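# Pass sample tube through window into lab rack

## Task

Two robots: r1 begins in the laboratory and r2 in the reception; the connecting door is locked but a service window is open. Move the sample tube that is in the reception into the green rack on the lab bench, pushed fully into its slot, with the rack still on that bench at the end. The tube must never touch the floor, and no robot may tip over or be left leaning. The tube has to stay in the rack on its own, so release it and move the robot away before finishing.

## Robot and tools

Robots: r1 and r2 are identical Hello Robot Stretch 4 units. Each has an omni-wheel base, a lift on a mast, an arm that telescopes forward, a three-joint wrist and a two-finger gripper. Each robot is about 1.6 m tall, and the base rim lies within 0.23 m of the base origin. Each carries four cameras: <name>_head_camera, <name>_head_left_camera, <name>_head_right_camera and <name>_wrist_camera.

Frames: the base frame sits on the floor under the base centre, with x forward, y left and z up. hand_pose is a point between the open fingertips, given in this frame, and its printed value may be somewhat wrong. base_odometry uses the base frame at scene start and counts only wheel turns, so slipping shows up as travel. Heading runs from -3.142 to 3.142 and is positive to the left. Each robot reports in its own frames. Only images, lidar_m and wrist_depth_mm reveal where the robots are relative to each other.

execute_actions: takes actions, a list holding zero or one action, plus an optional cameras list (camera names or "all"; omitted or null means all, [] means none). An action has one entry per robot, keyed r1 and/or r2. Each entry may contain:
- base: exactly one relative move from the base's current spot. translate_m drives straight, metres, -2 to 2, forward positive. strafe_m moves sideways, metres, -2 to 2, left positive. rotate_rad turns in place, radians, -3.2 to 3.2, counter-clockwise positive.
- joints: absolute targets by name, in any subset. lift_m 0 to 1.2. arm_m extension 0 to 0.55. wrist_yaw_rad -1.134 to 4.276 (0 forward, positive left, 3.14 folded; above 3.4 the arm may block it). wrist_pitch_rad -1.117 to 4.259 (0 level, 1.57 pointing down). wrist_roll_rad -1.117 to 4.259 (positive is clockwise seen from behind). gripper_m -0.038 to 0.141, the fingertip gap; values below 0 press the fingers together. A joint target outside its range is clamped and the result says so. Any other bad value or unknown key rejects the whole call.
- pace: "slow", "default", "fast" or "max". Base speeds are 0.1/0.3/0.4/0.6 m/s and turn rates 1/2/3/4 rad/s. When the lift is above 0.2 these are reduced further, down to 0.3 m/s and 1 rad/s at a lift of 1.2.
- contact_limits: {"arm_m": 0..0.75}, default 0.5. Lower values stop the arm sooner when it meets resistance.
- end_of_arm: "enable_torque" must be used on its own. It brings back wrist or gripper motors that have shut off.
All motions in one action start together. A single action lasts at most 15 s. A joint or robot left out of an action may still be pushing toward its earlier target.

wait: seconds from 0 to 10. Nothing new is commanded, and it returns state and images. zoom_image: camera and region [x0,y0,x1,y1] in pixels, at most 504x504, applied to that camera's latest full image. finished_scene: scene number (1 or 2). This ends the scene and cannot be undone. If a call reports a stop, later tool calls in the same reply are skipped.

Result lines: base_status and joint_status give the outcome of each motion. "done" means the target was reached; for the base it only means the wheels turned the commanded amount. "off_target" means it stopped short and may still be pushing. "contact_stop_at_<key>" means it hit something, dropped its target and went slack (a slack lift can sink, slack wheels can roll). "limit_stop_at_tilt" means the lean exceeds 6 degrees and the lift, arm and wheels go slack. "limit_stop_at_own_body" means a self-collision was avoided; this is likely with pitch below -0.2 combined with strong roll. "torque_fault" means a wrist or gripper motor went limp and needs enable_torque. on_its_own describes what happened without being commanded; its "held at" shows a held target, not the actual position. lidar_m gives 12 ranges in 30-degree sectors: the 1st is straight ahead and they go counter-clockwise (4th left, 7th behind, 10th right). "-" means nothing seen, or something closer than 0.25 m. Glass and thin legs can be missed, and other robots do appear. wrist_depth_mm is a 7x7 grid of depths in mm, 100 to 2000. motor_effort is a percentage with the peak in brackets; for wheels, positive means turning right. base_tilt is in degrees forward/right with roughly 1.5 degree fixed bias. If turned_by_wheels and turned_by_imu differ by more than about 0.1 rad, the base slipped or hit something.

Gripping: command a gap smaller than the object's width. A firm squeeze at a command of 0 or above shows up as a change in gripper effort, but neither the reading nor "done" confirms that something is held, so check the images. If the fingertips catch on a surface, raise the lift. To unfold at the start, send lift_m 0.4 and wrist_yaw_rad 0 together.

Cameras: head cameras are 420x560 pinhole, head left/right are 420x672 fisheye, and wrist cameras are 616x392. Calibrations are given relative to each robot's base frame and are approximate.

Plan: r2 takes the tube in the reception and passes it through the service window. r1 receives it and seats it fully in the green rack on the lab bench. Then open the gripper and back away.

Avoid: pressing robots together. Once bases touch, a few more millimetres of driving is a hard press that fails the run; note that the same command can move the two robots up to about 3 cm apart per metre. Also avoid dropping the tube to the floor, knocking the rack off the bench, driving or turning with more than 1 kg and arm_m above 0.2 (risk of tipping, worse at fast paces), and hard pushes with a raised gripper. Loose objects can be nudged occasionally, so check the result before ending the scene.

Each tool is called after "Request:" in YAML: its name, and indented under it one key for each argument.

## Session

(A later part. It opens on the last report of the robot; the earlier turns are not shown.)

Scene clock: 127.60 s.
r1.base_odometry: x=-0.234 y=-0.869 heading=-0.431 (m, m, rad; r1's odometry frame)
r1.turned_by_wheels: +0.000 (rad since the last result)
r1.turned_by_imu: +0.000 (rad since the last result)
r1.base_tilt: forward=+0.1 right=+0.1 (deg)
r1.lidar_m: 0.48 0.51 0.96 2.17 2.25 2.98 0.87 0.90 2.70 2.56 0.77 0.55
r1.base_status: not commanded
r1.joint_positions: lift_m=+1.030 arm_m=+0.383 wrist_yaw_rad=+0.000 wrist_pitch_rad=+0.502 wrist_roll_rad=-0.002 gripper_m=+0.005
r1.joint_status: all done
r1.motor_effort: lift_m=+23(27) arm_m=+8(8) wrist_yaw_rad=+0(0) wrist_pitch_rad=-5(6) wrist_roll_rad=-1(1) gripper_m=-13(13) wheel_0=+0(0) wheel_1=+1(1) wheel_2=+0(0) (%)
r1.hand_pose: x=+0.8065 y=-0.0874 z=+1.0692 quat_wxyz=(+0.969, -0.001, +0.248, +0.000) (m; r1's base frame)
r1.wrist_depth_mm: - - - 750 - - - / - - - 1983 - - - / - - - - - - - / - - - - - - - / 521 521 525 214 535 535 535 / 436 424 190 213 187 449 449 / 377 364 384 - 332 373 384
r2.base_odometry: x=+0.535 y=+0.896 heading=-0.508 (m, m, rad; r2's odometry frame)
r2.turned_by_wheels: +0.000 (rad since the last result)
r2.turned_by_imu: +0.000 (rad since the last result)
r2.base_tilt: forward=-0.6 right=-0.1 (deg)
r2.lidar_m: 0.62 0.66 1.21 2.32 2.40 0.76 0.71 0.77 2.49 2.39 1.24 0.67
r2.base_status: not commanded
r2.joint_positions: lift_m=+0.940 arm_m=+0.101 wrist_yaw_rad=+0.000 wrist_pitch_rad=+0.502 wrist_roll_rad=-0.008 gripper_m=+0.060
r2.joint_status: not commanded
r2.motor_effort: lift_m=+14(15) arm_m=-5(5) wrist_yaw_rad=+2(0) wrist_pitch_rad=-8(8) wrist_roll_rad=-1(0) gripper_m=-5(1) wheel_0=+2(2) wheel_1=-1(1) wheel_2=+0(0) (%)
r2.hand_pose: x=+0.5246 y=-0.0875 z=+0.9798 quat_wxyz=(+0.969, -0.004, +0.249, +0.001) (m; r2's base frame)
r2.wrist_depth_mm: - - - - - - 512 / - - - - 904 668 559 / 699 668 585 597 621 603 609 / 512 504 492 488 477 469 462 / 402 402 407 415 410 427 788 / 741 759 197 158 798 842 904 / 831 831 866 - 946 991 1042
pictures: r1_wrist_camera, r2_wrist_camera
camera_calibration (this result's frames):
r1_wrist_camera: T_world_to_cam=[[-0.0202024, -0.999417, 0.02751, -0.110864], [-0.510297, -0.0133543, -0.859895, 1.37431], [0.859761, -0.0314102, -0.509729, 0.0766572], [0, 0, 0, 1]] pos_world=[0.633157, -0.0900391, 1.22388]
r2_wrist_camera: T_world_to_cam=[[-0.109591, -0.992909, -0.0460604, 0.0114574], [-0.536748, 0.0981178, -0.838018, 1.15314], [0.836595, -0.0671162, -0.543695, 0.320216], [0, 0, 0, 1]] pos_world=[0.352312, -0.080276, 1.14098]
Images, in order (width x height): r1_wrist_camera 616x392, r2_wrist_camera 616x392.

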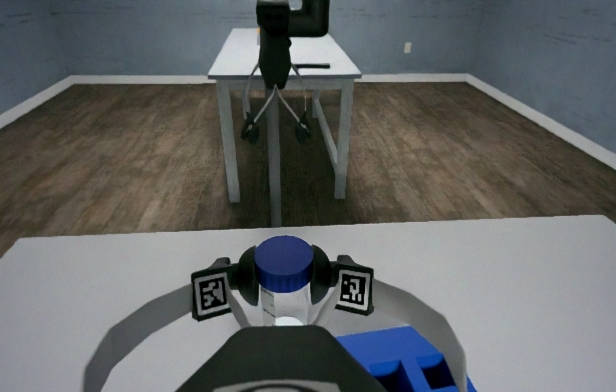

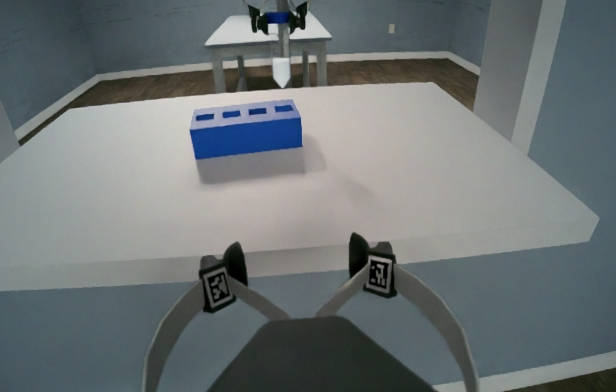

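Request:
execute_actions:
  actions:
    - {"r1":{"base":{"translate_m":-0.5},"joints":{"arm_m":0.2},"pace":"fast"},"r2":{"base":{"strafe_m":0.3},"joints":{"arm_m":0}}}
  cameras: []

Request:
execute_actions:
  actions:
    - {"r1":{"base":{"rotate_rad":-2.97},"joints":{"lift_m":0.96,"arm_m":0.25}}}
  cameras: ["r1_head_camera","r1_wrist_camera","r2_head_camera"]

Scene clock: 137.33 s.
r1.base_odometry: x=-0.689 y=-0.660 heading=-0.431 (m, m, rad; r1's odometry frame)
r1.turned_by_wheels: +0.000 (rad since the last result)
r1.turned_by_imu: -0.002 (rad since the last result)
r1.base_tilt: forward=+0.1 right=+0.1 (deg)
r1.lidar_m: 0.98 1.02 1.60 2.16 2.20 0.39 0.37 0.42 0.56 2.55 1.85 1.06
r1.base_status: done
r1.joint_positions: lift_m=+1.030 arm_m=+0.201 wrist_yaw_rad=+0.000 wrist_pitch_rad=+0.502 wrist_roll_rad=-0.002 gripper_m=+0.005
r1.joint_status: all done
r1.motor_effort: lift_m=+22(22) arm_m=-7(8) wrist_yaw_rad=+1(0) wrist_pitch_rad=-5(5) wrist_roll_rad=-1(1) gripper_m=-12(13) wheel_0=+0(6) wheel_1=+0(7) wheel_2=-2(9) (%)
r1.hand_pose: x=+0.6251 y=-0.0874 z=+1.0692 quat_wxyz=(+0.969, -0.001, +0.248, +0.000) (m; r1's base frame)
r1.wrist_depth_mm: 691 - - - - - 778 / 741 1078 - - - - 854 / 809 820 878 854 891 891 917 / 866 676 676 691 691 750 1042 / 976 991 976 215 1078 1138 1138 / 1078 1078 189 213 187 1255 1308 / 1229 1255 1255 - 1336 1366 1397
r2.base_odometry: x=+0.681 y=+1.158 heading=-0.508 (m, m, rad; r2's odometry frame)
r2.turned_by_wheels: +0.000 (rad since the last result)
r2.turned_by_imu: +0.001 (rad since the last result)
r2.base_tilt: forward=-0.4 right=-0.1 (deg)
r2.lidar_m: 0.62 0.87 1.20 2.02 2.12 2.89 0.72 0.76 2.78 2.71 0.92 0.67
r2.base_status: done
r2.joint_positions: lift_m=+0.940 arm_m=+0.003 wrist_yaw_rad=+0.000 wrist_pitch_rad=+0.502 wrist_roll_rad=-0.008 gripper_m=+0.060
r2.joint_status: all done
joint sent to its limit — the command would take r2.arm_m past its lower limit, so that joint was sent only as far as its limit.
r2.motor_effort: lift_m=+16(16) arm_m=-4(5) wrist_yaw_rad=+0(0) wrist_pitch_rad=-8(8) wrist_roll_rad=+1(0) gripper_m=-3(2) wheel_0=-2(10) wheel_1=+4(12) wheel_2=+0(0) (%)
r2.hand_pose: x=+0.4267 y=-0.0874 z=+0.9797 quat_wxyz=(+0.969, -0.004, +0.248, +0.001) (m; r2's base frame)
r2.wrist_depth_mm: 554 569 - - - - - / 591 609 - 931 723 904 - / 647 654 654 634 621 609 615 / 715 535 496 504 508 517 517 / 778 798 798 842 820 891 931 / 878 891 197 158 960 1008 1060 / 991 991 1025 - 1098 1138 1160
pictures: none
No camera images: the call's "cameras" was empty. Leave "cameras" out to get every camera's image.

Scene clock: 140.57 s.
r1.base_odometry: x=-0.689 y=-0.660 heading=+2.883 (m, m, rad; r1's odometry frame)
r1.turned_by_wheels: -2.970 (rad since the last result)
r1.turned_by_imu: -2.974 (rad since the last result)
r1.base_tilt: forward=+0.1 right=+0.1 (deg)
r1.lidar_m: 0.33 0.43 0.64 2.53 1.53 0.99 0.97 1.29 2.04 2.18 2.39 0.39
r1.base_status: done
r1.joint_positions: lift_m=+0.960 arm_m=+0.249 wrist_yaw_rad=+0.000 wrist_pitch_rad=+0.502 wrist_roll_rad=-0.002 gripper_m=+0.005
r1.joint_status: all done
r1.motor_effort: lift_m=+18(21) arm_m=+7(8) wrist_yaw_rad=-3(1) wrist_pitch_rad=-4(5) wrist_roll_rad=-1(1) gripper_m=-13(14) wheel_0=+0(8) wheel_1=+2(7) wheel_2=+2(8) (%)
r1.hand_pose: x=+0.6726 y=-0.0874 z=+0.9995 quat_wxyz=(+0.969, -0.001, +0.248, +0.000) (m; r1's base frame)
r1.wrist_depth_mm: - - - - - - - / - - 1464 - - - - / - 976 960 976 1138 - - / 723 732 732 750 768 - - / 585 591 544 214 603 1863 1808 / 488 477 190 213 188 1464 1499 / 424 413 439 - 430 1255 1308
r2.base_odometry: x=+0.681 y=+1.158 heading=-0.508 (m, m, rad; r2's odometry frame)
r2.turned_by_wheels: +0.000 (rad since the last result)
r2.turned_by_imu: +0.000 (rad since the last result)
r2.base_tilt: forward=-0.6 right=-0.2 (deg)
r2.lidar_m: 0.61 0.89 1.20 2.01 2.11 2.90 0.71 0.76 2.79 2.70 0.91 0.68
r2.base_status: not commanded
r2.joint_positions: lift_m=+0.940 arm_m=+0.003 wrist_yaw_rad=+0.000 wrist_pitch_rad=+0.502 wrist_roll_rad=-0.008 gripper_m=+0.060
r2.joint_status: not commanded
r2.motor_effort: lift_m=+15(15) arm_m=-5(5) wrist_yaw_rad=+0(0) wrist_pitch_rad=-7(7) wrist_roll_rad=+0(1) gripper_m=-4(4) wheel_0=-2(3) wheel_1=+4(4) wheel_2=+0(0) (%)
r2.hand_pose: x=+0.4267 y=-0.0874 z=+0.9797 quat_wxyz=(+0.969, -0.004, +0.248, +0.001) (m; r2's base frame)
r2.wrist_depth_mm: 549 564 - - - - - / 591 609 - 931 723 917 - / 647 654 654 640 627 615 615 / 707 530 496 500 504 517 521 / 778 798 798 831 842 904 931 / 878 878 197 158 946 1008 1042 / 976 991 1025 - 1098 1138 1182
pictures: r1_head_camera, r1_wrist_camera, r2_head_camera
camera_calibration (this result's frames):
r1_wrist_camera: T_world_to_cam=[[-0.0200369, -0.999421, 0.0275167, -0.11173], [-0.510458, -0.0134385, -0.859798, 1.24602], [0.859669, -0.0312738, -0.509893, 0.156484], [0, 0, 0, 1]] pos_world=[0.499276, -0.0900263, 1.15419]
Images, in order (width x height): r1_head_camera 420x560, r1_wrist_camera 616x392, r2_head_camera 420x560.

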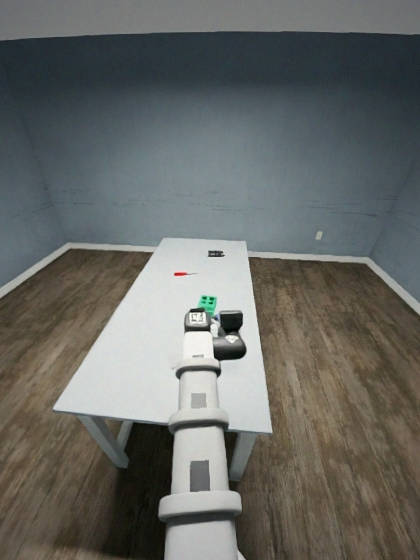

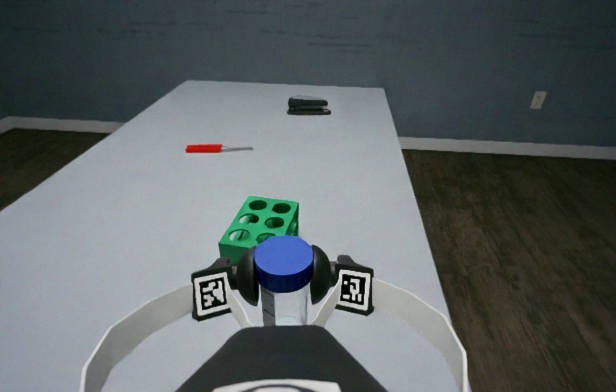

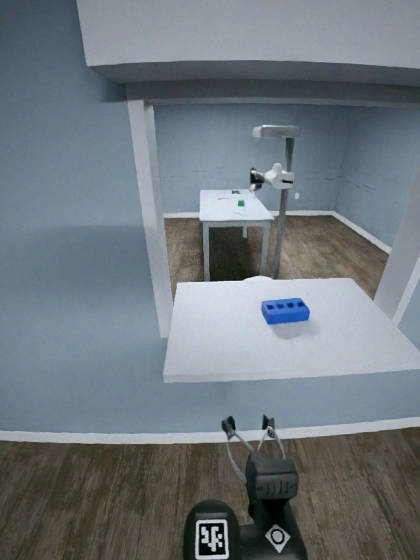

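Request:
execute_actions:
  actions:
    - {"r1":{"base":{"strafe_m":-0.105},"joints":{"lift_m":0.915,"arm_m":0.535,"wrist_yaw_rad":0.6}}}
  cameras: ["r1_head_camera","r1_wrist_camera","r1_head_left_camera"]

Request:
zoom_image:
  camera: "r1_head_camera"
  region: [155,265,215,325]

Scene clock: 149.67 s.
r1.base_odometry: x=-0.662 y=-0.558 heading=+2.883 (m, m, rad; r1's odometry frame)
r1.turned_by_wheels: +0.000 (rad since the last result)
r1.turned_by_imu: -0.002 (rad since the last result)
r1.base_tilt: forward=+0.1 right=+0.1 (deg)
r1.lidar_m: 0.35 0.42 0.65 2.63 1.54 0.99 1.00 1.34 2.05 2.07 2.26 0.38
r1.base_status: done
r1.joint_positions: lift_m=+0.915 arm_m=+0.534 wrist_yaw_rad=+0.600 wrist_pitch_rad=+0.502 wrist_roll_rad=-0.002 gripper_m=+0.005
r1.joint_status: all done
r1.motor_effort: lift_m=+18(17) arm_m=+8(7) wrist_yaw_rad=+0(5) wrist_pitch_rad=-3(5) wrist_roll_rad=-1(1) gripper_m=-12(13) wheel_0=-1(9) wheel_1=-2(8) wheel_2=+0(4) (%)
r1.hand_pose: x=+0.9626 y=+0.0706 z=+0.9546 quat_wxyz=(+0.925, -0.074, +0.237, +0.286) (m; r1's base frame)
r1.wrist_depth_mm: - - - - - - 1863 / - - - - - - 1921 / - - - 866 854 878 878 / - 640 647 647 661 661 661 / 517 517 525 214 525 530 535 / 433 421 189 213 187 442 445 / 373 364 387 - 377 370 382
r2.base_odometry: x=+0.681 y=+1.158 heading=-0.508 (m, m, rad; r2's odometry frame)
r2.turned_by_wheels: +0.000 (rad since the last result)
r2.turned_by_imu: +0.000 (rad since the last result)
r2.base_tilt: forward=-0.7 right=-0.1 (deg)
r2.lidar_m: 0.61 0.89 1.22 2.02 2.12 2.91 0.73 0.77 2.79 2.68 0.91 0.66
r2.base_status: not commanded
r2.joint_positions: lift_m=+0.940 arm_m=+0.003 wrist_yaw_rad=+0.000 wrist_pitch_rad=+0.502 wrist_roll_rad=-0.008 gripper_m=+0.060
r2.joint_status: not commanded
r2.motor_effort: lift_m=+16(16) arm_m=-5(5) wrist_yaw_rad=-2(0) wrist_pitch_rad=-7(8) wrist_roll_rad=+0(0) gripper_m=-3(4) wheel_0=-3(2) wheel_1=+4(4) wheel_2=+0(0) (%)
r2.hand_pose: x=+0.4267 y=-0.0874 z=+0.9797 quat_wxyz=(+0.969, -0.004, +0.248, +0.001) (m; r2's base frame)
r2.wrist_depth_mm: 549 569 - - - - - / 591 615 - 931 732 904 - / 647 654 647 634 627 621 609 / 707 530 496 500 504 517 517 / 778 798 798 842 831 891 931 / 878 878 197 158 946 1008 1060 / 991 1008 1008 - 1118 1138 1160
pictures: r1_head_camera, r1_head_left_camera, r1_wrist_camera
camera_calibration (this result's frames):
r1_wrist_camera: T_world_to_cam=[[0.547496, -0.836356, 0.0275149, -0.504633], [-0.413764, -0.299146, -0.859832, 1.28472], [0.727356, 0.45937, -0.509836, -0.0181735], [0, 0, 0, 1]] pos_world=[0.821075, -0.029385, 1.10926]
Images, in order (width x height): r1_head_camera 420x560, r1_head_left_camera 420x672, r1_wrist_camera 616x392.

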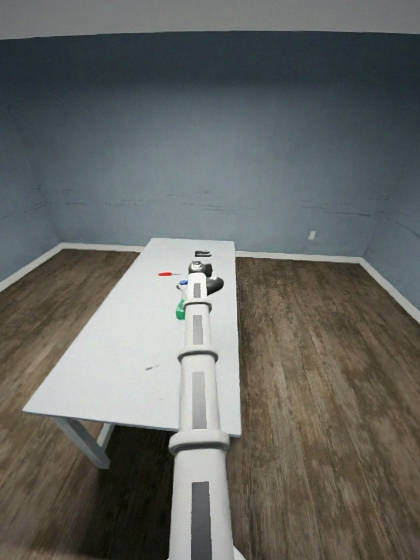

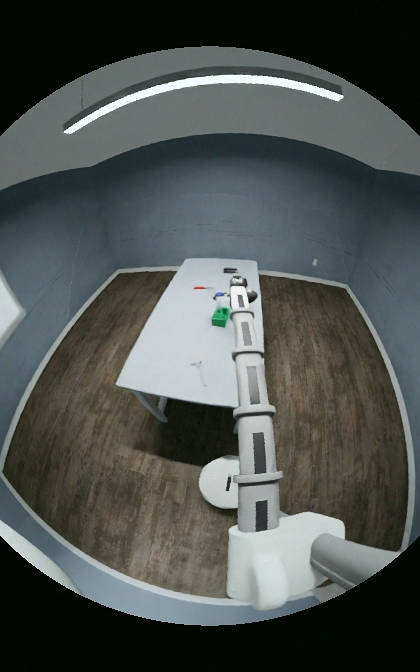

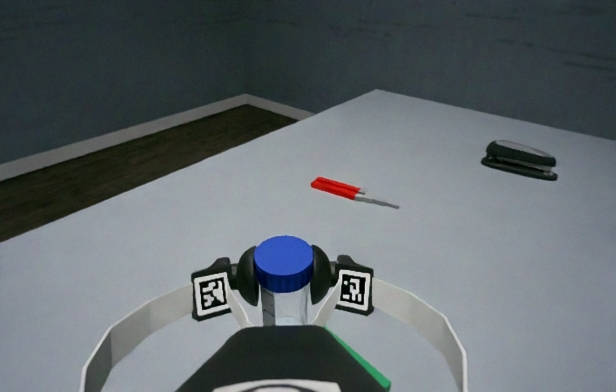

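Region (155, 265, 215, 325) of r1_head_camera's 420x560 image, scaled by 8.400, with more detail than that image has.

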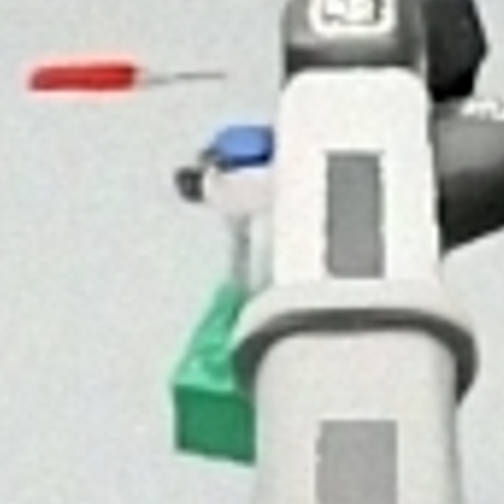

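Request:
execute_actions:
  actions:
    - {"r1":{"base":{"strafe_m":-0.11},"joints":{"wrist_yaw_rad":1.0}}}
  cameras: ["r1_head_camera","r1_wrist_camera","r2_head_camera"]

Request:
zoom_image:
  camera: "r1_head_camera"
  region: [140,275,190,325]

Request:
zoom_image:
  camera: "r2_head_camera"
  region: [220,180,260,215]

Scene clock: 156.17 s.
r1.base_odometry: x=-0.634 y=-0.452 heading=+2.883 (m, m, rad; r1's odometry frame)
r1.turned_by_wheels: +0.000 (rad since the last result)
r1.turned_by_imu: -0.001 (rad since the last result)
r1.base_tilt: forward=+0.2 right=+0.1 (deg)
r1.lidar_m: 0.36 0.39 0.61 2.73 1.29 1.02 1.00 1.34 1.99 1.95 2.13 3.07
r1.base_status: done
r1.joint_positions: lift_m=+0.915 arm_m=+0.534 wrist_yaw_rad=+1.000 wrist_pitch_rad=+0.502 wrist_roll_rad=-0.002 gripper_m=+0.005
r1.joint_status: all done
r1.motor_effort: lift_m=+18(18) arm_m=+8(8) wrist_yaw_rad=+2(4) wrist_pitch_rad=-5(6) wrist_roll_rad=-1(1) gripper_m=-13(13) wheel_0=+0(9) wheel_1=-2(10) wheel_2=+1(3) (%)
r1.hand_pose: x=+0.9148 y=+0.1655 z=+0.9546 quat_wxyz=(+0.850, -0.120, +0.218, +0.464) (m; r1's base frame)
r1.wrist_depth_mm: - - - - - - 1983 / - - - - - - - / - - - - 878 878 878 / - 654 647 654 661 661 668 / 517 521 517 215 525 525 525 / 430 421 190 212 187 442 445 / 373 364 387 - 343 368 379
r2.base_odometry: x=+0.681 y=+1.158 heading=-0.508 (m, m, rad; r2's odometry frame)
r2.turned_by_wheels: +0.000 (rad since the last result)
r2.turned_by_imu: +0.000 (rad since the last result)
r2.base_tilt: forward=-0.6 right=-0.1 (deg)
r2.lidar_m: 0.63 0.89 1.22 2.02 2.12 2.90 0.72 0.76 2.79 2.69 0.88 0.67
r2.base_status: not commanded
r2.joint_positions: lift_m=+0.940 arm_m=+0.003 wrist_yaw_rad=+0.000 wrist_pitch_rad=+0.502 wrist_roll_rad=-0.008 gripper_m=+0.060
r2.joint_status: not commanded
r2.motor_effort: lift_m=+16(16) arm_m=-5(5) wrist_yaw_rad=-1(0) wrist_pitch_rad=-8(7) wrist_roll_rad=-1(0) gripper_m=-4(4) wheel_0=-2(2) wheel_1=+4(4) wheel_2=+0(0) (%)
r2.hand_pose: x=+0.4267 y=-0.0874 z=+0.9797 quat_wxyz=(+0.969, -0.004, +0.248, +0.001) (m; r2's base frame)
r2.wrist_depth_mm: 549 564 - - - - - / 585 609 - 931 741 904 - / 640 654 654 634 621 621 615 / 707 530 496 500 508 517 521 / 778 788 788 842 831 891 904 / 878 891 197 158 960 1008 1060 / 976 991 1025 - 1078 1138 1160
pictures: r1_head_camera, r1_wrist_camera, r2_head_camera
camera_calibration (this result's frames):
r1_wrist_camera: T_world_to_cam=[[0.829857, -0.557297, 0.0275145, -0.703577], [-0.264699, -0.436607, -0.859831, 1.17969], [0.491194, 0.706254, -0.509837, 0.148201], [0, 0, 0, 1]] pos_world=[0.823335, 0.0182914, 1.10925]
Images, in order (width x height): r1_head_camera 420x560, r1_wrist_camera 616x392, r2_head_camera 420x560.

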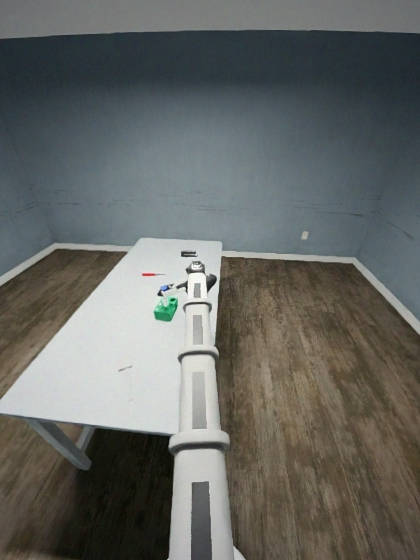

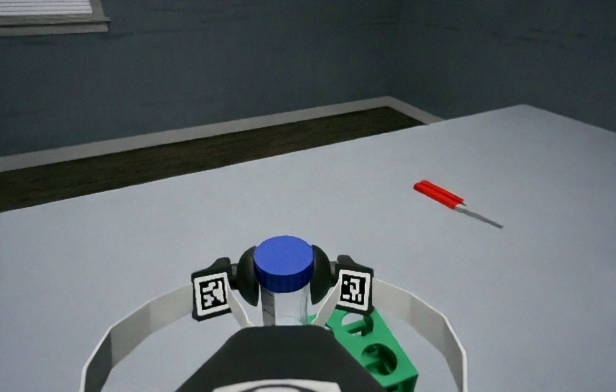

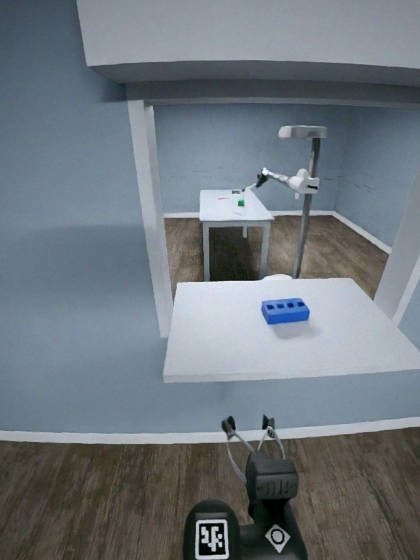

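Region (140, 275, 190, 325) of r1_head_camera's 420x560 image, scaled by 10.080, with more detail than that image has.

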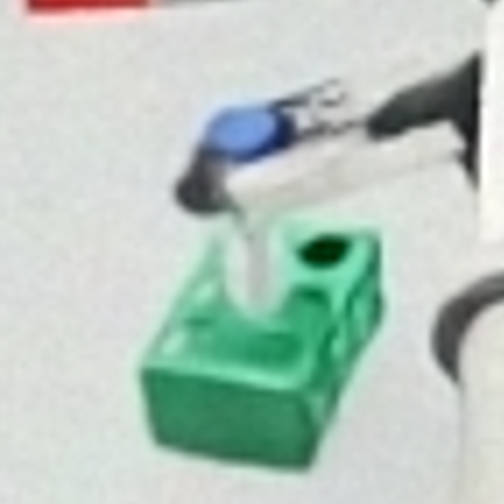

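Region (220, 180, 260, 215) of r2_head_camera's 420x560 image, scaled by 12.600, with more detail than that image has; it fills the top 441 rows of this view, and the rest is white.

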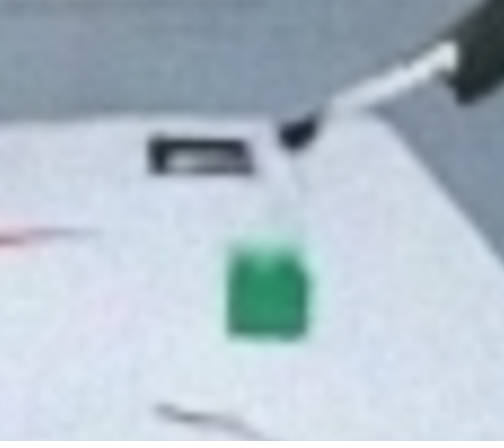

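Request:
execute_actions:
  actions:
    - {"r1":{"base":{"strafe_m":-0.003},"joints":{"lift_m":0.875},"pace":"slow"}}
  cameras: ["r1_head_camera","r1_wrist_camera"]

Request:
zoom_image:
  camera: "r1_head_camera"
  region: [140,275,190,325]

Scene clock: 167.33 s.
r1.base_odometry: x=-0.633 y=-0.449 heading=+2.882 (m, m, rad; r1's odometry frame)
r1.turned_by_wheels: +0.000 (rad since the last result)
r1.turned_by_imu: -0.001 (rad since the last result)
r1.base_tilt: forward=+0.1 right=+0.1 (deg)
r1.lidar_m: 0.36 0.39 0.58 2.72 1.28 1.02 1.01 1.36 2.00 1.97 2.13 3.06
r1.base_status: done
r1.joint_positions: lift_m=+0.875 arm_m=+0.534 wrist_yaw_rad=+1.000 wrist_pitch_rad=+0.502 wrist_roll_rad=-0.002 gripper_m=+0.005
r1.joint_status: all done
r1.motor_effort: lift_m=+18(17) arm_m=+8(8) wrist_yaw_rad=+0(0) wrist_pitch_rad=-4(5) wrist_roll_rad=-1(1) gripper_m=-14(14) wheel_0=+2(6) wheel_1=-4(6) wheel_2=+0(1) (%)
r1.hand_pose: x=+0.9148 y=+0.1655 z=+0.9146 quat_wxyz=(+0.850, -0.120, +0.218, +0.464) (m; r1's base frame)
r1.wrist_depth_mm: - - - - - - - / - - - - - - - / - - - 768 778 778 788 / 564 564 574 574 574 585 585 / 452 462 462 214 462 473 469 / 382 373 189 213 187 392 392 / 329 320 340 - 303 327 334
r2.base_odometry: x=+0.681 y=+1.158 heading=-0.508 (m, m, rad; r2's odometry frame)
r2.turned_by_wheels: +0.000 (rad since the last result)
r2.turned_by_imu: +0.000 (rad since the last result)
r2.base_tilt: forward=-0.6 right=-0.2 (deg)
r2.lidar_m: 0.62 0.89 1.21 2.04 2.11 2.90 0.72 0.75 2.78 2.67 0.92 0.66
r2.base_status: not commanded
r2.joint_positions: lift_m=+0.940 arm_m=+0.003 wrist_yaw_rad=+0.000 wrist_pitch_rad=+0.502 wrist_roll_rad=-0.008 gripper_m=+0.060
r2.joint_status: not commanded
r2.motor_effort: lift_m=+16(15) arm_m=-5(5) wrist_yaw_rad=-1(1) wrist_pitch_rad=-7(7) wrist_roll_rad=+1(1) gripper_m=-3(3) wheel_0=-3(3) wheel_1=+4(4) wheel_2=+0(0) (%)
r2.hand_pose: x=+0.4267 y=-0.0874 z=+0.9797 quat_wxyz=(+0.969, -0.004, +0.248, +0.001) (m; r2's base frame)
r2.wrist_depth_mm: 544 564 - - - - - / 585 609 - 917 732 917 - / 640 654 654 634 627 621 615 / 699 530 496 500 508 517 517 / 788 798 798 831 831 891 917 / 866 891 197 158 960 991 1060 / 976 991 1025 - 1098 1138 1160
pictures: r1_head_camera, r1_wrist_camera
camera_calibration (this result's frames):
r1_wrist_camera: T_world_to_cam=[[0.829857, -0.557297, 0.0275145, -0.70248], [-0.264698, -0.436607, -0.859831, 1.14531], [0.491194, 0.706254, -0.509837, 0.127814], [0, 0, 0, 1]] pos_world=[0.823338, 0.0182914, 1.06927]
Images, in order (width x height): r1_head_camera 420x560, r1_wrist_camera 616x392.

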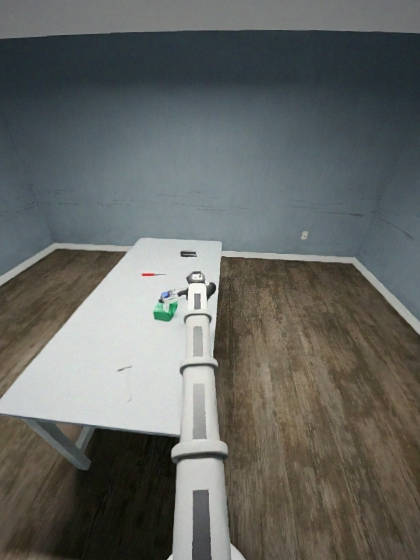

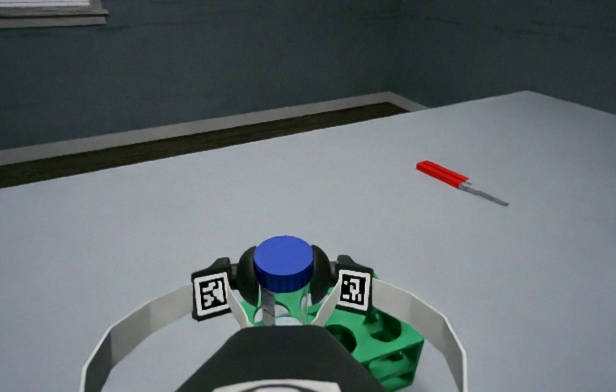

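Region (140, 275, 190, 325) of r1_head_camera's 420x560 image, scaled by 10.080, with more detail than that image has.

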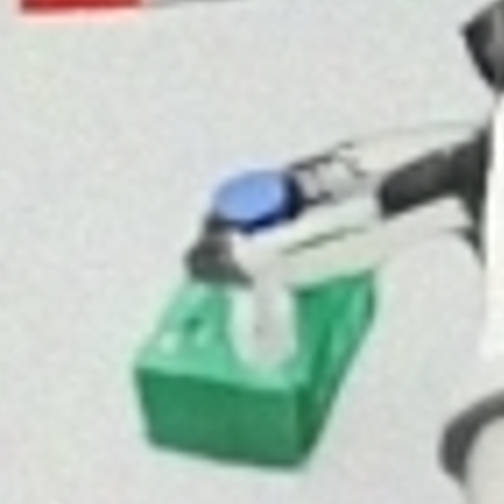

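Request:
execute_actions:
  actions:
    - {"r1":{"joints":{"lift_m":0.834},"pace":"slow"}}
  cameras: ["r1_wrist_camera"]

Request:
execute_actions:
  actions:
    - {"r1":{"joints":{"gripper_m":0.06}}}
  cameras: ["r1_wrist_camera"]

Request:
execute_actions:
  actions:
    - {"r1":{"joints":{"lift_m":0.9},"pace":"fast"}}
  cameras: []

Request:
execute_actions:
  actions:
    - {"r1":{"base":{"translate_m":-0.3},"joints":{"arm_m":0.25,"wrist_yaw_rad":0.2},"pace":"fast"}}
  cameras: ["r1_wrist_camera"]

Scene clock: 176.87 s.
r1.base_odometry: x=-0.633 y=-0.449 heading=+2.882 (m, m, rad; r1's odometry frame)
r1.turned_by_wheels: +0.000 (rad since the last result)
r1.turned_by_imu: -0.001 (rad since the last result)
r1.base_tilt: forward=+0.1 right=+0.1 (deg)
r1.lidar_m: 0.34 0.41 0.59 2.73 1.27 1.02 1.01 1.36 1.95 1.91 2.15 3.07
r1.base_status: not commanded
r1.joint_positions: lift_m=+0.834 arm_m=+0.534 wrist_yaw_rad=+1.000 wrist_pitch_rad=+0.502 wrist_roll_rad=-0.002 gripper_m=+0.005
r1.joint_status: all done
r1.motor_effort: lift_m=+18(15) arm_m=+8(8) wrist_yaw_rad=+0(1) wrist_pitch_rad=-4(6) wrist_roll_rad=-1(1) gripper_m=-13(13) wheel_0=+2(2) wheel_1=-4(3) wheel_2=+0(0) (%)
r1.hand_pose: x=+0.9148 y=+0.1655 z=+0.8736 quat_wxyz=(+0.850, -0.120, +0.218, +0.464) (m; r1's base frame)
r1.wrist_depth_mm: - - - - - - - / - - - - - - 1983 / - - 654 661 668 668 676 / 492 492 496 500 500 504 508 / 397 392 399 215 387 402 404 / 330 322 190 216 188 334 338 / 285 277 294 - 281 282 290
r2.base_odometry: x=+0.681 y=+1.158 heading=-0.508 (m, m, rad; r2's odometry frame)
r2.turned_by_wheels: +0.000 (rad since the last result)
r2.turned_by_imu: +0.000 (rad since the last result)
r2.base_tilt: forward=-0.6 right=-0.1 (deg)
r2.lidar_m: 0.63 0.89 1.22 2.02 2.10 2.90 0.73 0.75 2.78 2.69 0.89 0.66
r2.base_status: not commanded
r2.joint_positions: lift_m=+0.940 arm_m=+0.003 wrist_yaw_rad=+0.000 wrist_pitch_rad=+0.502 wrist_roll_rad=-0.008 gripper_m=+0.060
r2.joint_status: not commanded
r2.motor_effort: lift_m=+15(16) arm_m=-5(5) wrist_yaw_rad=+0(1) wrist_pitch_rad=-7(7) wrist_roll_rad=+0(0) gripper_m=-3(3) wheel_0=-2(2) wheel_1=+4(4) wheel_2=+0(0) (%)
r2.hand_pose: x=+0.4267 y=-0.0874 z=+0.9797 quat_wxyz=(+0.969, -0.004, +0.248, +0.001) (m; r2's base frame)
r2.wrist_depth_mm: 549 564 - - - - - / 591 609 - 931 723 891 - / 640 647 647 640 634 615 615 / 707 535 496 500 504 517 517 / 788 798 788 831 820 878 917 / 878 891 197 158 946 1025 1060 / 991 991 1008 - 1098 1138 1182
pictures: r1_wrist_camera
camera_calibration (this result's frames):
r1_wrist_camera: T_world_to_cam=[[0.829856, -0.557298, 0.0275133, -0.701351], [-0.264675, -0.436569, -0.859857, 1.11009], [0.491208, 0.706276, -0.509793, 0.106868], [0, 0, 0, 1]] pos_world=[0.823339, 0.0182907, 1.02829]
Images, in order (width x height): r1_wrist_camera 616x392.

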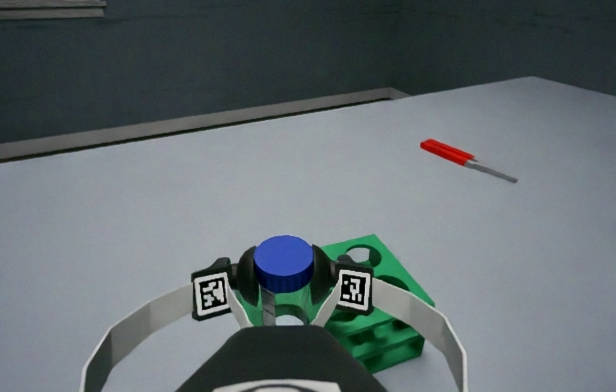

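Scene clock: 178.20 s.
r1.base_odometry: x=-0.633 y=-0.449 heading=+2.882 (m, m, rad; r1's odometry frame)
r1.turned_by_wheels: +0.000 (rad since the last result)
r1.turned_by_imu: +0.000 (rad since the last result)
r1.base_tilt: forward=+0.1 right=+0.1 (deg)
r1.lidar_m: 0.36 0.40 0.62 2.76 1.33 1.01 1.00 1.35 1.98 1.95 2.12 3.06
r1.base_status: not commanded
r1.joint_positions: lift_m=+0.834 arm_m=+0.534 wrist_yaw_rad=+1.000 wrist_pitch_rad=+0.501 wrist_roll_rad=-0.002 gripper_m=+0.060
r1.joint_status: all done
r1.motor_effort: lift_m=+17(17) arm_m=+8(8) wrist_yaw_rad=+0(1) wrist_pitch_rad=-1(4) wrist_roll_rad=-1(1) gripper_m=-2(11) wheel_0=+1(2) wheel_1=-4(3) wheel_2=+0(1) (%)
r1.hand_pose: x=+0.9149 y=+0.1656 z=+0.8738 quat_wxyz=(+0.850, -0.120, +0.217, +0.465) (m; r1's base frame)
r1.wrist_depth_mm: - - - - - - - / - - - - - - 1983 / - - 654 668 668 676 676 / 492 492 496 500 504 496 504 / 397 397 397 223 389 404 404 / 332 332 197 229 201 336 338 / 285 278 293 - 278 287 293
r2.base_odometry: x=+0.681 y=+1.158 heading=-0.508 (m, m, rad; r2's odometry frame)
r2.turned_by_wheels: +0.000 (rad since the last result)
r2.turned_by_imu: +0.000 (rad since the last result)
r2.base_tilt: forward=-0.5 right=-0.1 (deg)
r2.lidar_m: 0.61 0.89 1.21 2.01 2.10 2.89 0.74 0.75 2.80 2.67 0.91 0.64
r2.base_status: not commanded
r2.joint_positions: lift_m=+0.940 arm_m=+0.003 wrist_yaw_rad=+0.000 wrist_pitch_rad=+0.502 wrist_roll_rad=-0.008 gripper_m=+0.060
r2.joint_status: not commanded
r2.motor_effort: lift_m=+15(16) arm_m=-5(5) wrist_yaw_rad=+0(0) wrist_pitch_rad=-8(7) wrist_roll_rad=+1(1) gripper_m=-2(2) wheel_0=-2(2) wheel_1=+4(4) wheel_2=+0(0) (%)
r2.hand_pose: x=+0.4267 y=-0.0874 z=+0.9797 quat_wxyz=(+0.969, -0.004, +0.248, +0.001) (m; r2's base frame)
r2.wrist_depth_mm: 544 569 - - - - - / 591 609 - 946 732 904 - / 647 654 647 640 627 621 603 / 707 530 496 500 504 517 517 / 788 798 798 842 831 878 917 / 878 891 197 158 946 1008 1060 / 976 1008 1008 - 1118 1138 1182
pictures: r1_wrist_camera
camera_calibration (this result's frames):
r1_wrist_camera: T_world_to_cam=[[0.829849, -0.55731, 0.0275031, -0.701338], [-0.264438, -0.436201, -0.860117, 1.11019], [0.491349, 0.706494, -0.509355, 0.106325], [0, 0, 0, 1]] pos_world=[0.823337, 0.0182839, 1.02833]
Images, in order (width x height): r1_wrist_camera 616x392.

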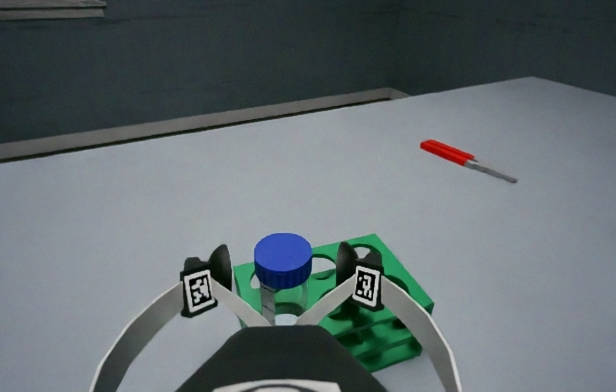

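Scene clock: 179.20 s.
r1.base_odometry: x=-0.633 y=-0.449 heading=+2.882 (m, m, rad; r1's odometry frame)
r1.turned_by_wheels: +0.000 (rad since the last result)
r1.turned_by_imu: +0.000 (rad since the last result)
r1.base_tilt: forward=+0.1 right=+0.1 (deg)
r1.lidar_m: 0.31 0.39 0.59 2.74 1.30 1.02 1.03 1.38 2.00 1.95 2.13 3.07
r1.base_status: not commanded
r1.joint_positions: lift_m=+0.900 arm_m=+0.534 wrist_yaw_rad=+1.000 wrist_pitch_rad=+0.502 wrist_roll_rad=-0.002 gripper_m=+0.060
r1.joint_status: all done
r1.motor_effort: lift_m=+22(22) arm_m=+8(8) wrist_yaw_rad=+1(1) wrist_pitch_rad=-4(4) wrist_roll_rad=+0(1) gripper_m=-1(1) wheel_0=+2(2) wheel_1=-4(4) wheel_2=+0(0) (%)
r1.hand_pose: x=+0.9148 y=+0.1655 z=+0.9393 quat_wxyz=(+0.850, -0.120, +0.217, +0.464) (m; r1's base frame)
r1.wrist_depth_mm: - - - - - - - / - - - - - - - / - - - - 831 831 854 / 615 609 615 627 627 627 640 / 492 496 500 504 508 504 512 / 415 413 196 322 202 418 427 / 357 347 366 - 312 364 366
r2.base_odometry: x=+0.681 y=+1.158 heading=-0.508 (m, m, rad; r2's odometry frame)
r2.turned_by_wheels: +0.000 (rad since the last result)
r2.turned_by_imu: +0.000 (rad since the last result)
r2.base_tilt: forward=-0.6 right=-0.2 (deg)
r2.lidar_m: 0.61 0.89 1.21 2.01 2.11 2.87 0.73 0.77 2.77 2.69 0.89 0.65
r2.base_status: not commanded
r2.joint_positions: lift_m=+0.940 arm_m=+0.003 wrist_yaw_rad=+0.000 wrist_pitch_rad=+0.502 wrist_roll_rad=-0.008 gripper_m=+0.060
r2.joint_status: not commanded
r2.motor_effort: lift_m=+16(15) arm_m=-4(5) wrist_yaw_rad=-2(0) wrist_pitch_rad=-7(8) wrist_roll_rad=+1(0) gripper_m=-2(2) wheel_0=-2(2) wheel_1=+4(4) wheel_2=+0(0) (%)
r2.hand_pose: x=+0.4267 y=-0.0874 z=+0.9797 quat_wxyz=(+0.969, -0.004, +0.248, +0.001) (m; r2's base frame)
r2.wrist_depth_mm: 544 564 - - - - - / 585 615 - 946 732 917 - / 634 654 654 640 621 621 615 / 699 530 496 500 508 517 517 / 788 798 788 831 820 891 917 / 866 904 197 158 946 1025 1060 / 976 991 1008 - 1098 1138 1182
pictures: none
No camera images: the call's "cameras" was empty. Leave "cameras" out to get every camera's image.

Scene clock: 181.40 s.
r1.base_odometry: x=-0.343 y=-0.526 heading=+2.882 (m, m, rad; r1's odometry frame)
r1.turned_by_wheels: +0.000 (rad since the last result)
r1.turned_by_imu: -0.001 (rad since the last result)
r1.base_tilt: forward=+0.1 right=+0.2 (deg)
r1.lidar_m: 0.65 0.71 2.80 2.50 0.91 0.72 0.71 1.03 1.56 1.92 2.09 3.20
r1.base_status: done
r1.joint_positions: lift_m=+0.900 arm_m=+0.251 wrist_yaw_rad=+0.200 wrist_pitch_rad=+0.502 wrist_roll_rad=-0.002 gripper_m=+0.060
r1.joint_status: all done
r1.motor_effort: lift_m=+22(22) arm_m=-7(8) wrist_yaw_rad=+0(10) wrist_pitch_rad=-5(6) wrist_roll_rad=-1(1) gripper_m=-1(2) wheel_0=-1(8) wheel_1=-1(9) wheel_2=+0(11) (%)
r1.hand_pose: x=+0.6875 y=-0.0355 z=+0.9393 quat_wxyz=(+0.964, -0.026, +0.247, +0.097) (m; r1's base frame)
r1.wrist_depth_mm: - - - - - - - / - - 1205 1255 1537 - - / 798 809 759 831 - - - / 609 615 634 627 - - - / 496 492 496 500 1661 1661 1708 / 413 418 196 421 202 1397 1499 / 377 345 368 - 1255 1229 1205
r2.base_odometry: x=+0.681 y=+1.158 heading=-0.508 (m, m, rad; r2's odometry frame)
r2.turned_by_wheels: +0.000 (rad since the last result)
r2.turned_by_imu: +0.000 (rad since the last result)
r2.base_tilt: forward=-0.7 right=-0.2 (deg)
r2.lidar_m: 0.61 0.88 1.22 2.03 2.10 2.89 0.71 0.76 2.81 2.69 0.91 0.66
r2.base_status: not commanded
r2.joint_positions: lift_m=+0.940 arm_m=+0.003 wrist_yaw_rad=+0.000 wrist_pitch_rad=+0.502 wrist_roll_rad=-0.008 gripper_m=+0.060
r2.joint_status: not commanded
r2.motor_effort: lift_m=+16(15) arm_m=-5(4) wrist_yaw_rad=+0(1) wrist_pitch_rad=-7(7) wrist_roll_rad=+1(0) gripper_m=-2(2) wheel_0=-2(2) wheel_1=+4(4) wheel_2=+0(0) (%)
r2.hand_pose: x=+0.4267 y=-0.0874 z=+0.9797 quat_wxyz=(+0.969, -0.004, +0.248, +0.001) (m; r2's base frame)
r2.wrist_depth_mm: 549 564 - - - - - / 585 615 - 917 732 904 - / 640 654 647 640 634 615 609 / 699 535 496 500 504 517 521 / 788 798 788 842 831 891 917 / 878 891 197 158 946 1008 1060 / 976 991 1025 - 1118 1138 1182
pictures: r1_wrist_camera
camera_calibration (this result's frames):
r1_wrist_camera: T_world_to_cam=[[0.178645, -0.983529, 0.0275134, -0.193905], [-0.497536, -0.114425, -0.859863, 1.19012], [0.848849, 0.139921, -0.509782, 0.127989], [0, 0, 0, 1]] pos_world=[0.518125, -0.0724404, 1.09392]
Images, in order (width x height): r1_wrist_camera 616x392.

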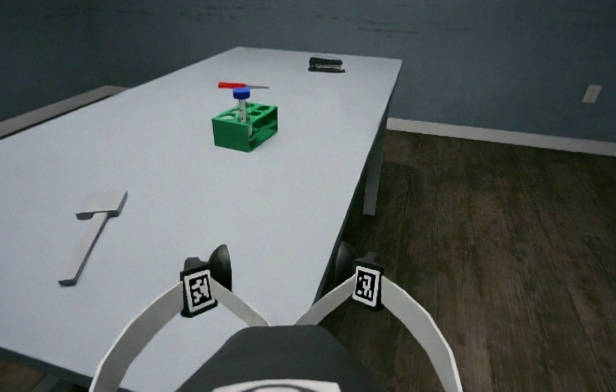

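Request:
finished_scene:
  scene: 1

The scene is finished: the task was done.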